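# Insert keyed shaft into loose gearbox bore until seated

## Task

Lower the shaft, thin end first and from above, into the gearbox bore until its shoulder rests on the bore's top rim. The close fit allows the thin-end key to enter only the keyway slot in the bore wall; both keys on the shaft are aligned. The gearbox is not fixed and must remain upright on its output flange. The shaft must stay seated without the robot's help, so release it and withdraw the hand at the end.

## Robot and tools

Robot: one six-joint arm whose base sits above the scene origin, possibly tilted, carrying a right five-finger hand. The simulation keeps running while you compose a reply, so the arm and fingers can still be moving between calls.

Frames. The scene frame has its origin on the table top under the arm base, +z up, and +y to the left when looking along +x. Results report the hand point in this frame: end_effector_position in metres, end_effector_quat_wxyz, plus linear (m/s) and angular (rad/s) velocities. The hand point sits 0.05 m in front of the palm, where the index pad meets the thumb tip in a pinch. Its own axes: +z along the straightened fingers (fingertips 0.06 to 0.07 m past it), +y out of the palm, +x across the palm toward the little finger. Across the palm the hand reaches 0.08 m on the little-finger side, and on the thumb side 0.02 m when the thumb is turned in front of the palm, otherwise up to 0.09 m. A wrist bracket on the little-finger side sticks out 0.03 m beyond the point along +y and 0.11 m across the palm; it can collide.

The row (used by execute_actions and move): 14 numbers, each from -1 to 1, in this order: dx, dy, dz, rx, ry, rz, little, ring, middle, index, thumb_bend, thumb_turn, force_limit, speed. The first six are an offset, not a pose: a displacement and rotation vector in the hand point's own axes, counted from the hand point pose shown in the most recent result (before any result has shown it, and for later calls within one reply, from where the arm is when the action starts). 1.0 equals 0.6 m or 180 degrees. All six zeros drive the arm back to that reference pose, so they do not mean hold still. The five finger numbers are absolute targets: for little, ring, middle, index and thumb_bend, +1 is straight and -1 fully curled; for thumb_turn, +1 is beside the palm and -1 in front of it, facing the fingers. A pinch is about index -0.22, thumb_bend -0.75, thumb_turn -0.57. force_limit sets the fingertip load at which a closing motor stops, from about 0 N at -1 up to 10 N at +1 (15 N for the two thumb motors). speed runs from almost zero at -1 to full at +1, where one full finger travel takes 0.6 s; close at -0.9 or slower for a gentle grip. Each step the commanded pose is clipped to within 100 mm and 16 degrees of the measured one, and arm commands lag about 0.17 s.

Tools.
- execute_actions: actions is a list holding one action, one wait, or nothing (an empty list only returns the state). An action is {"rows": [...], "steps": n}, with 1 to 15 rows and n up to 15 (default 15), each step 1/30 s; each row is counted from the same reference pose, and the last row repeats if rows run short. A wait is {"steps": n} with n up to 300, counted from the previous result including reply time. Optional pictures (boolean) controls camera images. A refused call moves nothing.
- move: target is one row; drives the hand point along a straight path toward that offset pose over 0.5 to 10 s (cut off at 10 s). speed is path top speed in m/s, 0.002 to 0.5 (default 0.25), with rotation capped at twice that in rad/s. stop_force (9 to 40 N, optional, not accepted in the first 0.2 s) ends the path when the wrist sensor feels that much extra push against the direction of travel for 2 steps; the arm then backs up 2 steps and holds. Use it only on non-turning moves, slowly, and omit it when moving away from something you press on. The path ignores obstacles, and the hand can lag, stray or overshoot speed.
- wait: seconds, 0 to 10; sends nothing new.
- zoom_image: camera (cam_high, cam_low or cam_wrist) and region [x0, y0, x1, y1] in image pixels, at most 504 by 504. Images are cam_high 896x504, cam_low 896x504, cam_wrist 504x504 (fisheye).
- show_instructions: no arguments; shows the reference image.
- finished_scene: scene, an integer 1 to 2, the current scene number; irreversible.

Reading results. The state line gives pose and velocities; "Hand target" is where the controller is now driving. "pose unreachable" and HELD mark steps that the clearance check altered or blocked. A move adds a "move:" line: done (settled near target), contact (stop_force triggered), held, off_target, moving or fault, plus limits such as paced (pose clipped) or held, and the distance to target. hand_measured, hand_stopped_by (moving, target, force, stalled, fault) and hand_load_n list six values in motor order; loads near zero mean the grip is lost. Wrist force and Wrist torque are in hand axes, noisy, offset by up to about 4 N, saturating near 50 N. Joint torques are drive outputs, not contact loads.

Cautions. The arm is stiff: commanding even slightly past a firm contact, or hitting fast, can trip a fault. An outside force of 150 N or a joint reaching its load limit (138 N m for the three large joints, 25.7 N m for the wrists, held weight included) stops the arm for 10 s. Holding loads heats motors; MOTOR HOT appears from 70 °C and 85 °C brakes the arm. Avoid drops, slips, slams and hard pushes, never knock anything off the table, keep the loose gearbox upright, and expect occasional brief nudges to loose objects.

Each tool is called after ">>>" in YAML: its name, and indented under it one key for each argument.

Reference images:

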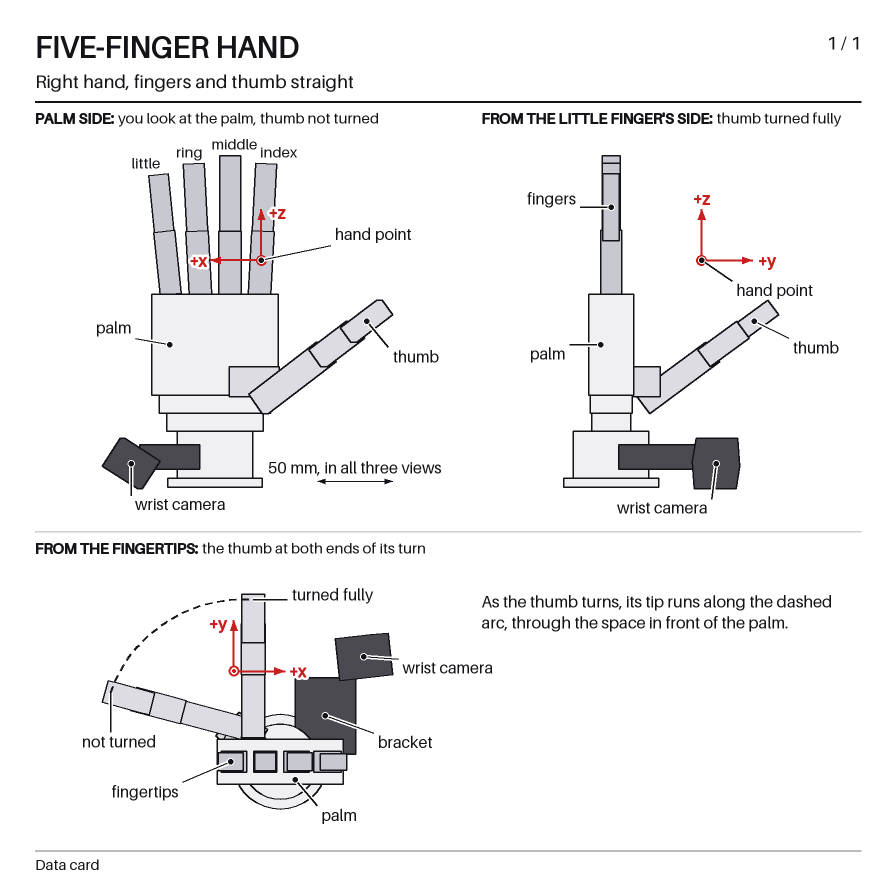

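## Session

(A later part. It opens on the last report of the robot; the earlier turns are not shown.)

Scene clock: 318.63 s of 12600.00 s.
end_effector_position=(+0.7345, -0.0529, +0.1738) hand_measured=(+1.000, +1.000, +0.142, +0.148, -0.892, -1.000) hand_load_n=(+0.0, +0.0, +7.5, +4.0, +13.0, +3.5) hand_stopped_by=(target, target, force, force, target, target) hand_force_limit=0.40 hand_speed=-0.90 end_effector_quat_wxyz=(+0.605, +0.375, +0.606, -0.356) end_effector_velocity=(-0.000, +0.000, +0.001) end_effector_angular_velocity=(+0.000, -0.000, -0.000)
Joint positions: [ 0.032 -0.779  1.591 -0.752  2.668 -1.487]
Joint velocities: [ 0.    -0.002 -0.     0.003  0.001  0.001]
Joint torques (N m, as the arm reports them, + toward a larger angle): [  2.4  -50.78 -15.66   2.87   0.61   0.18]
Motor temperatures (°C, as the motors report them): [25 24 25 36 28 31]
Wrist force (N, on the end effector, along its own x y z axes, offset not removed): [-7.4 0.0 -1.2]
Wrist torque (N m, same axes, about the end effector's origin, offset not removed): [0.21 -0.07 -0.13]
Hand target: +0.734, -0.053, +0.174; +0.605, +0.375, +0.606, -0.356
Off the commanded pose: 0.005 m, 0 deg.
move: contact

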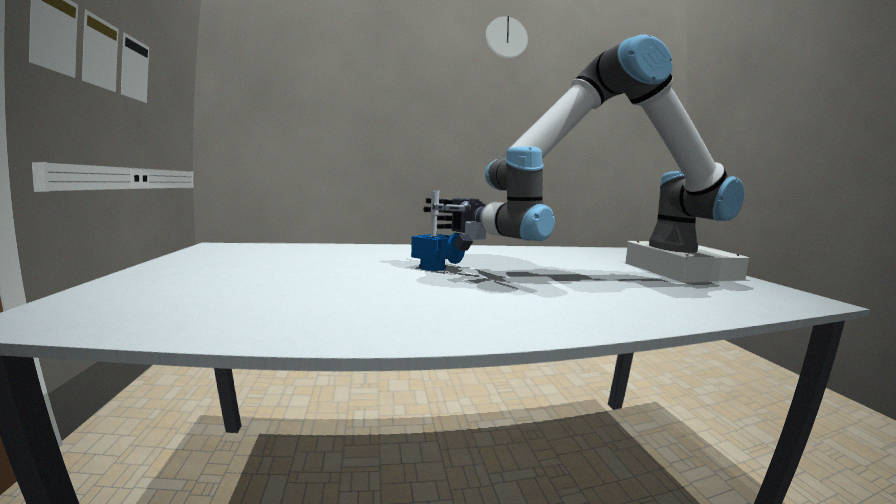

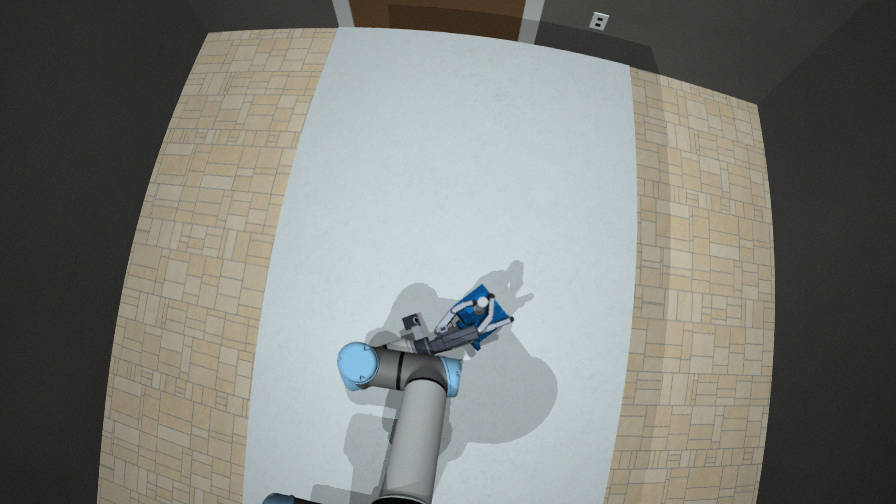

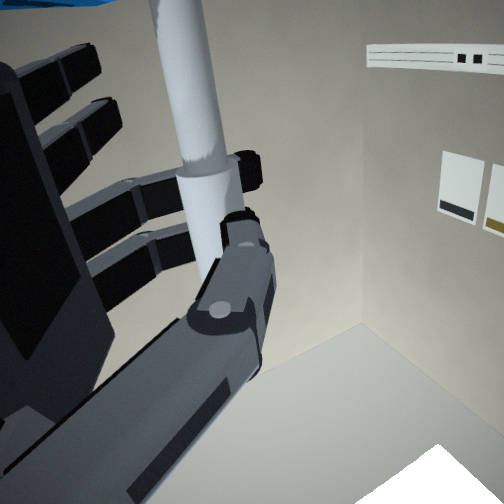

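>>> move:
  target: [0,0,0,0,0,0,1,1,0.175,0.18,-0.87,-1,0.4,-0.95]

>>> zoom_image:
  camera: "cam_low"
  region: [464, 290, 494, 320]

>>> zoom_image:
  camera: "cam_high"
  region: [400, 185, 490, 275]

Scene clock: 325.37 s of 12600.00 s.
end_effector_position=(+0.7345, -0.0529, +0.1738) hand_measured=(+1.000, +1.000, +0.176, +0.180, -0.868, -1.000) hand_load_n=(+0.0, +0.0, +1.0, +0.0, +2.0, +1.0) hand_stopped_by=(target, target, target, target, moving, target) hand_force_limit=0.40 hand_speed=-0.95 end_effector_quat_wxyz=(+0.605, +0.375, +0.606, -0.356) end_effector_velocity=(+0.000, -0.001, +0.000) end_effector_angular_velocity=(-0.000, -0.000, -0.000)
Joint positions: [ 0.032 -0.779  1.591 -0.752  2.668 -1.487]
Joint velocities: [-0.001 -0.     0.    -0.    -0.001 -0.   ]
Joint torques (N m, as the arm reports them, + toward a larger angle): [  3.69 -38.49 -18.09  -1.96   1.36   1.52]
Motor temperatures (°C, as the motors report them): [25 24 25 36 28 31]
Wrist force (N, on the end effector, along its own x y z axes, offset not removed): [-6.3 0.3 -1.3]
Wrist torque (N m, same axes, about the end effector's origin, offset not removed): [-0.09 0.60 -0.29]
Hand target: +0.735, -0.053, +0.174; +0.605, +0.375, +0.606, -0.356
Off the commanded pose: 0.000 m, 0 deg.
After step 90, 2.97 s passed at rest.
move: done

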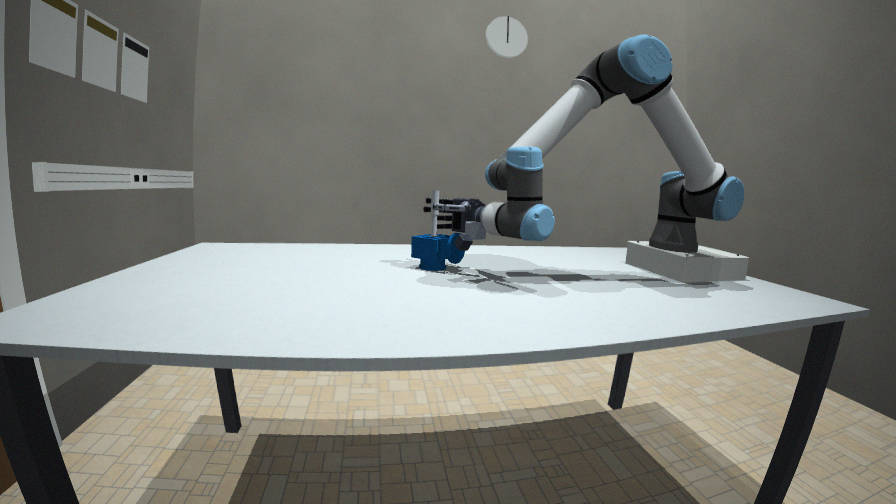

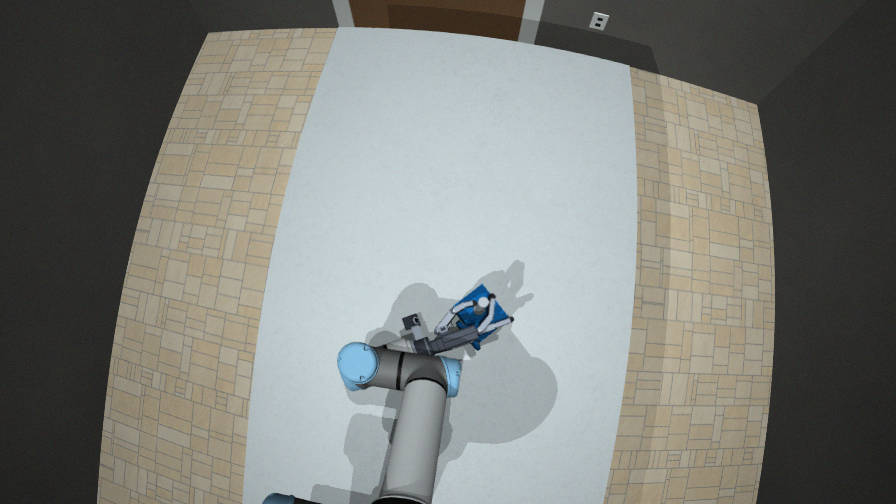

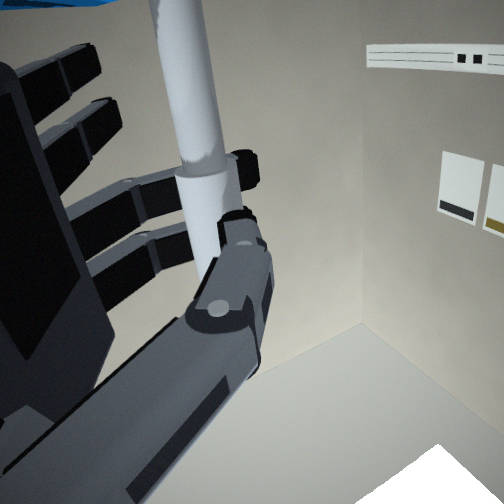

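Region (464, 290, 494, 320) of cam_low's 896x504 image, scaled by 16.800, with more detail than that image has.

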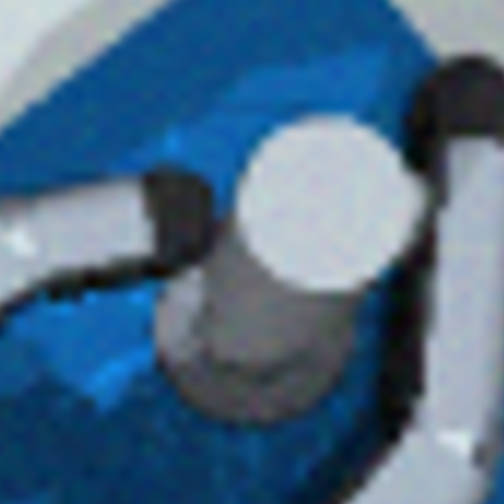

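Region (400, 185, 490, 275) of cam_high's 896x504 image, scaled by 5.600, with more detail than that image has.

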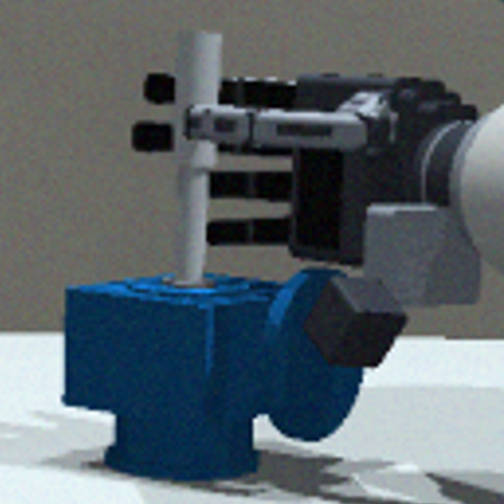

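>>> move:
  target: [0,0,-0.001,0,0,0,1,1,0.24,0.24,-0.85,-1,0.4,-0.9]

>>> move:
  target: [-0.023,0.0003,-0.0005,0,0,0,1,1,0.24,0.24,-0.85,-1,0.4,-0.9]
  speed: 0.02

>>> zoom_image:
  camera: "cam_low"
  region: [464, 290, 494, 320]

>>> zoom_image:
  camera: "cam_high"
  region: [405, 180, 475, 250]

Scene clock: 336.03 s of 12600.00 s.
end_effector_position=(+0.7342, -0.0524, +0.1738) hand_measured=(+1.000, +1.000, +0.240, +0.240, -0.850, -1.000) hand_load_n=(+0.0, +0.0, +0.0, +0.0, +0.0, +0.0) hand_stopped_by=(target, target, target, target, target, target) hand_force_limit=0.40 hand_speed=-0.90 end_effector_quat_wxyz=(+0.605, +0.375, +0.606, -0.356) end_effector_velocity=(+0.000, +0.002, +0.001) end_effector_angular_velocity=(-0.000, -0.001, +0.003)
Joint positions: [ 0.033 -0.779  1.591 -0.753  2.668 -1.487]
Joint velocities: [ 0.002 -0.001  0.    -0.    -0.001 -0.   ]
Joint torques (N m, as the arm reports them, + toward a larger angle): [  4.36 -56.63  -7.93  -2.76   2.12   1.47]
Motor temperatures (°C, as the motors report them): [25 24 25 36 28 31]
Wrist force (N, on the end effector, along its own x y z axes, offset not removed): [-2.5 -1.3 -1.3]
Wrist torque (N m, same axes, about the end effector's origin, offset not removed): [-0.22 0.65 -0.32]
Hand target: +0.734, -0.052, +0.174; +0.605, +0.375, +0.606, -0.356
Off the commanded pose: 0.000 m, 0 deg.
After step 90, 6.97 s passed at rest.
move: done

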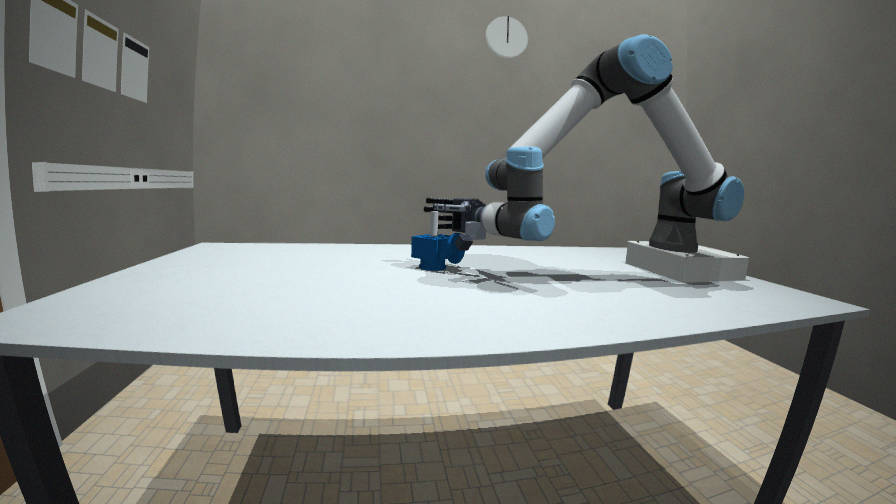

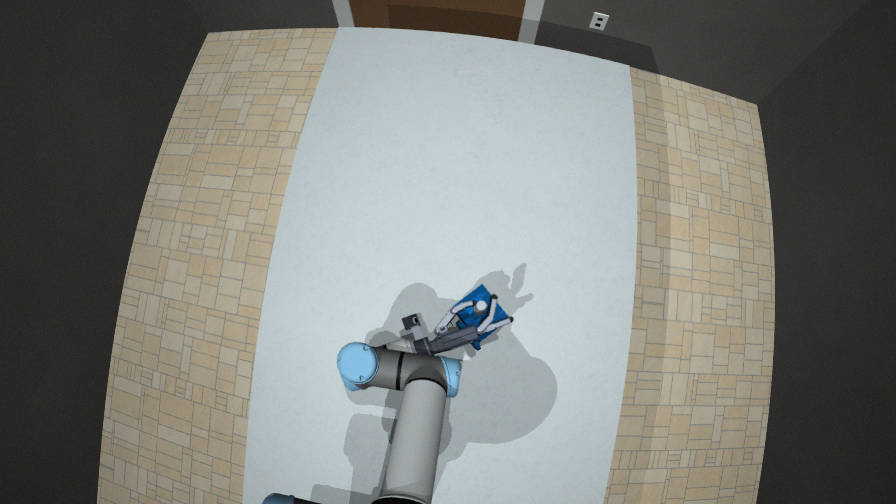

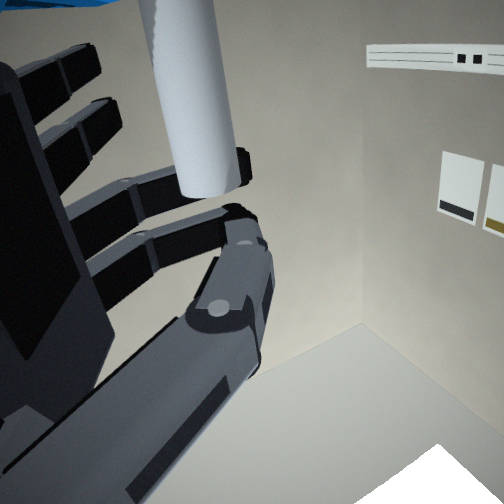

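Scene clock: 337.03 s of 12600.00 s.
end_effector_position=(+0.7341, -0.0524, +0.1873) hand_measured=(+1.000, +1.000, +0.240, +0.240, -0.850, -1.000) hand_load_n=(+0.0, +0.0, +0.0, +0.0, +0.0, +0.0) hand_stopped_by=(target, target, target, target, target, target) hand_force_limit=0.40 hand_speed=-0.90 end_effector_quat_wxyz=(+0.605, +0.375, +0.606, -0.356) end_effector_velocity=(+0.000, -0.000, +0.002) end_effector_angular_velocity=(-0.000, +0.001, -0.000)
Joint positions: [ 0.033 -0.802  1.59  -0.729  2.668 -1.487]
Joint velocities: [-0.001 -0.004 -0.001  0.005 -0.001 -0.001]
Joint torques (N m, as the arm reports them, + toward a larger angle): [ -9.55 -55.92 -22.44   1.64  -2.81   0.66]
Motor temperatures (°C, as the motors report them): [25 24 25 36 28 31]
Wrist force (N, on the end effector, along its own x y z axes, offset not removed): [0.8 0.1 0.9]
Wrist torque (N m, same axes, about the end effector's origin, offset not removed): [0.04 -0.12 0.17]
Hand target: +0.734, -0.052, +0.188; +0.605, +0.375, +0.606, -0.356
Off the commanded pose: 0.000 m, 0 deg.
move: done

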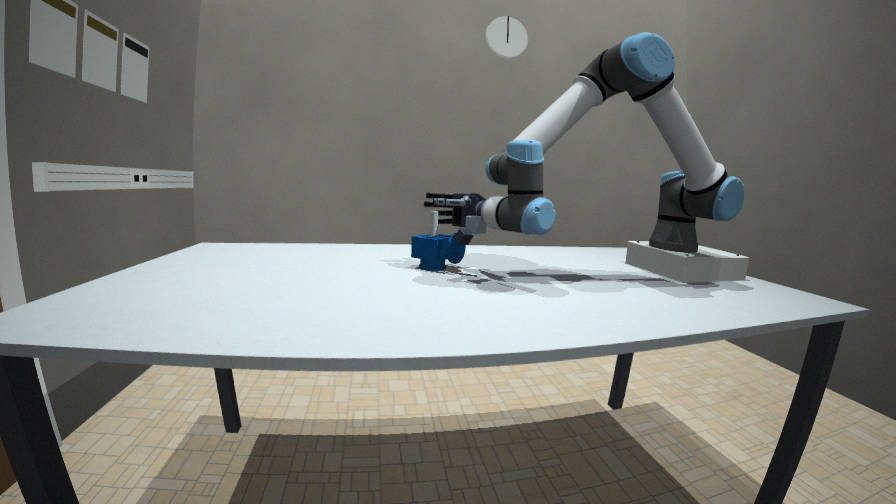

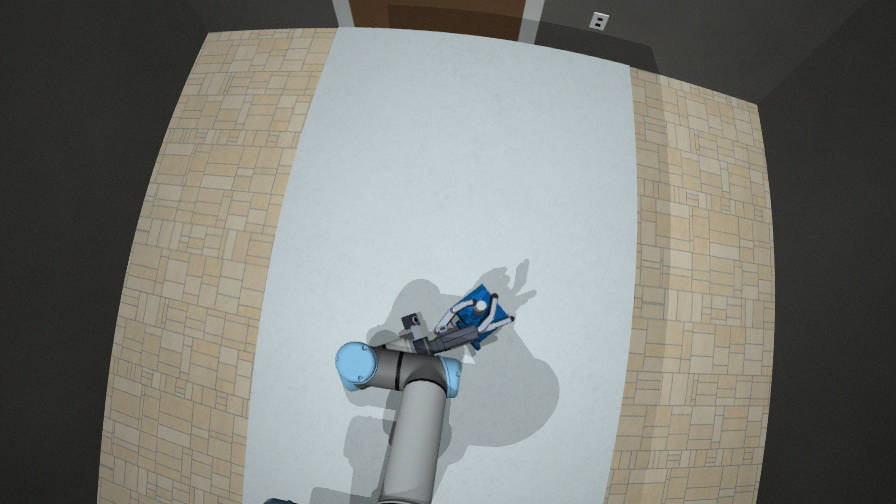

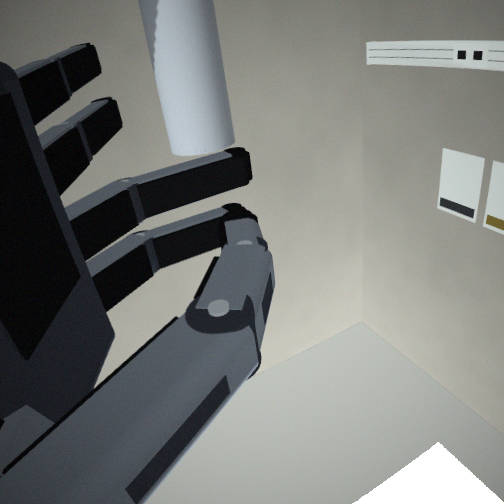

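Region (464, 290, 494, 320) of cam_low's 896x504 image, scaled by 16.800, with more detail than that image has.

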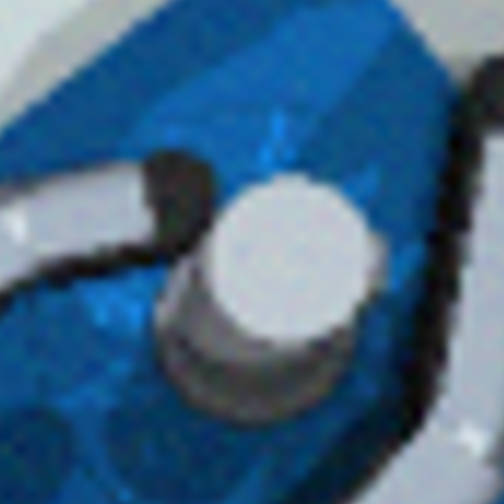

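Region (405, 180, 475, 250) of cam_high's 896x504 image, scaled by 7.200, with more detail than that image has.

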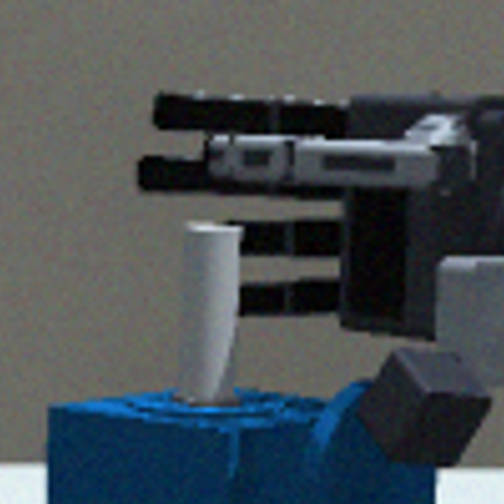

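It slid in. Move clear.

>>> move:
  target: [-0.25,-0.12,0,0,0,0,1,1,0.24,0.24,-0.85,-1,0.4,-0.9]
  speed: 0.3

>>> zoom_image:
  camera: "cam_high"
  region: [415, 205, 455, 245]

Scene clock: 341.13 s of 12600.00 s.
end_effector_position=(+0.6694, -0.0893, +0.3358) hand_measured=(+1.000, +1.000, +0.240, +0.240, -0.850, -1.000) hand_load_n=(+0.0, +0.0, +0.0, +0.0, +0.0, +0.0) hand_stopped_by=(target, target, target, target, target, target) hand_force_limit=0.40 hand_speed=-0.90 end_effector_quat_wxyz=(+0.605, +0.375, +0.606, -0.356) end_effector_velocity=(-0.002, -0.001, +0.002) end_effector_angular_velocity=(+0.002, +0.001, -0.002)
Joint positions: [-0.044 -1.163  1.743 -0.529  2.591 -1.496]
Joint velocities: [-0.002 -0.006  0.001  0.008 -0.001  0.003]
Joint torques (N m, as the arm reports them, + toward a larger angle): [ -8.58 -44.68 -10.5    1.4   -2.74   1.39]
Motor temperatures (°C, as the motors report them): [25 24 25 36 28 31]
Wrist force (N, on the end effector, along its own x y z axes, offset not removed): [0.6 0.4 2.4]
Wrist torque (N m, same axes, about the end effector's origin, offset not removed): [0.00 0.03 0.01]
Hand target: +0.669, -0.089, +0.336; +0.605, +0.375, +0.606, -0.356
Off the commanded pose: 0.001 m, 0 deg.
move: done

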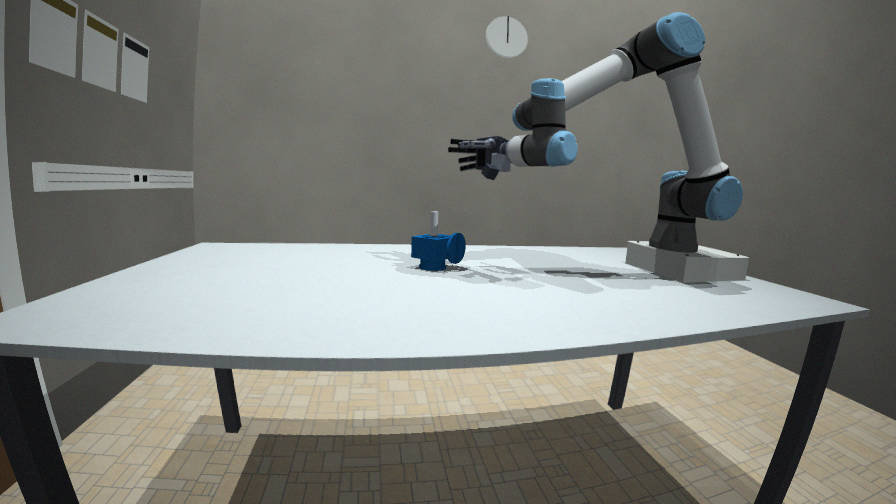

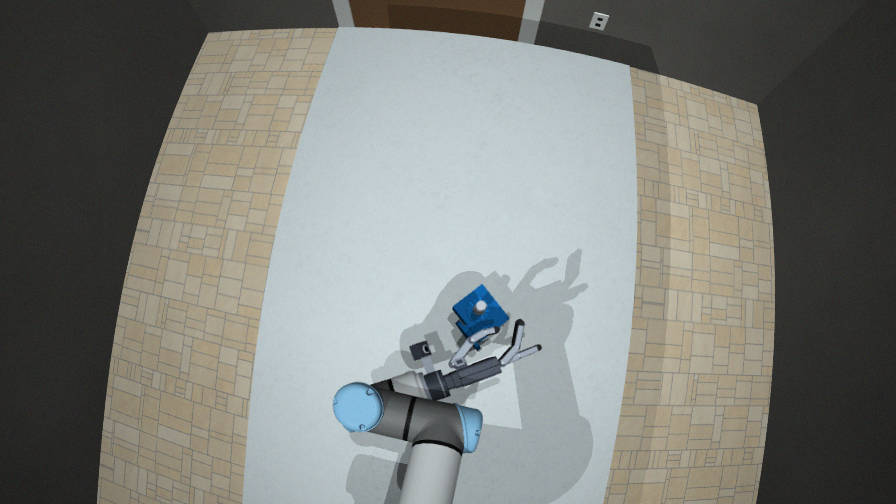

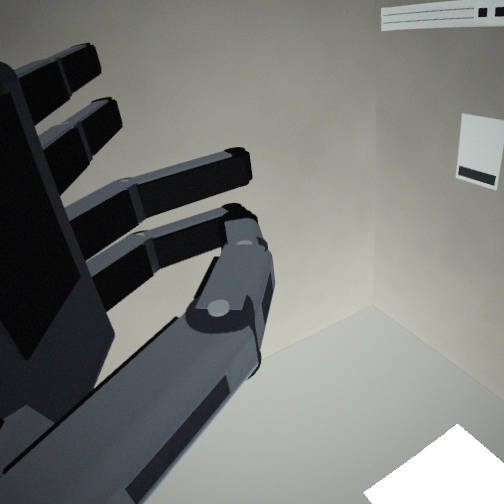

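Region (415, 205, 455, 245) of cam_high's 896x504 image, scaled by 12.600, with more detail than that image has.

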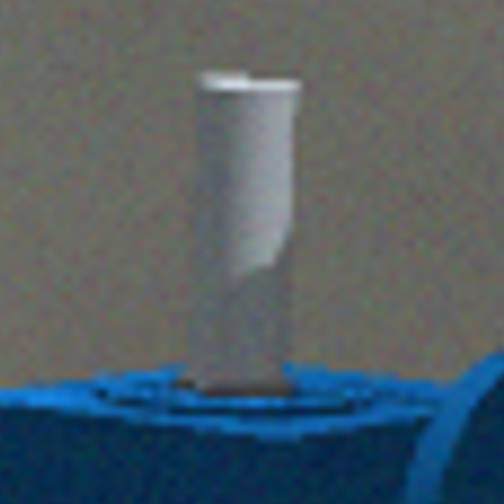

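>>> finished_scene:
  scene: 1

The scene is finished: the task was done.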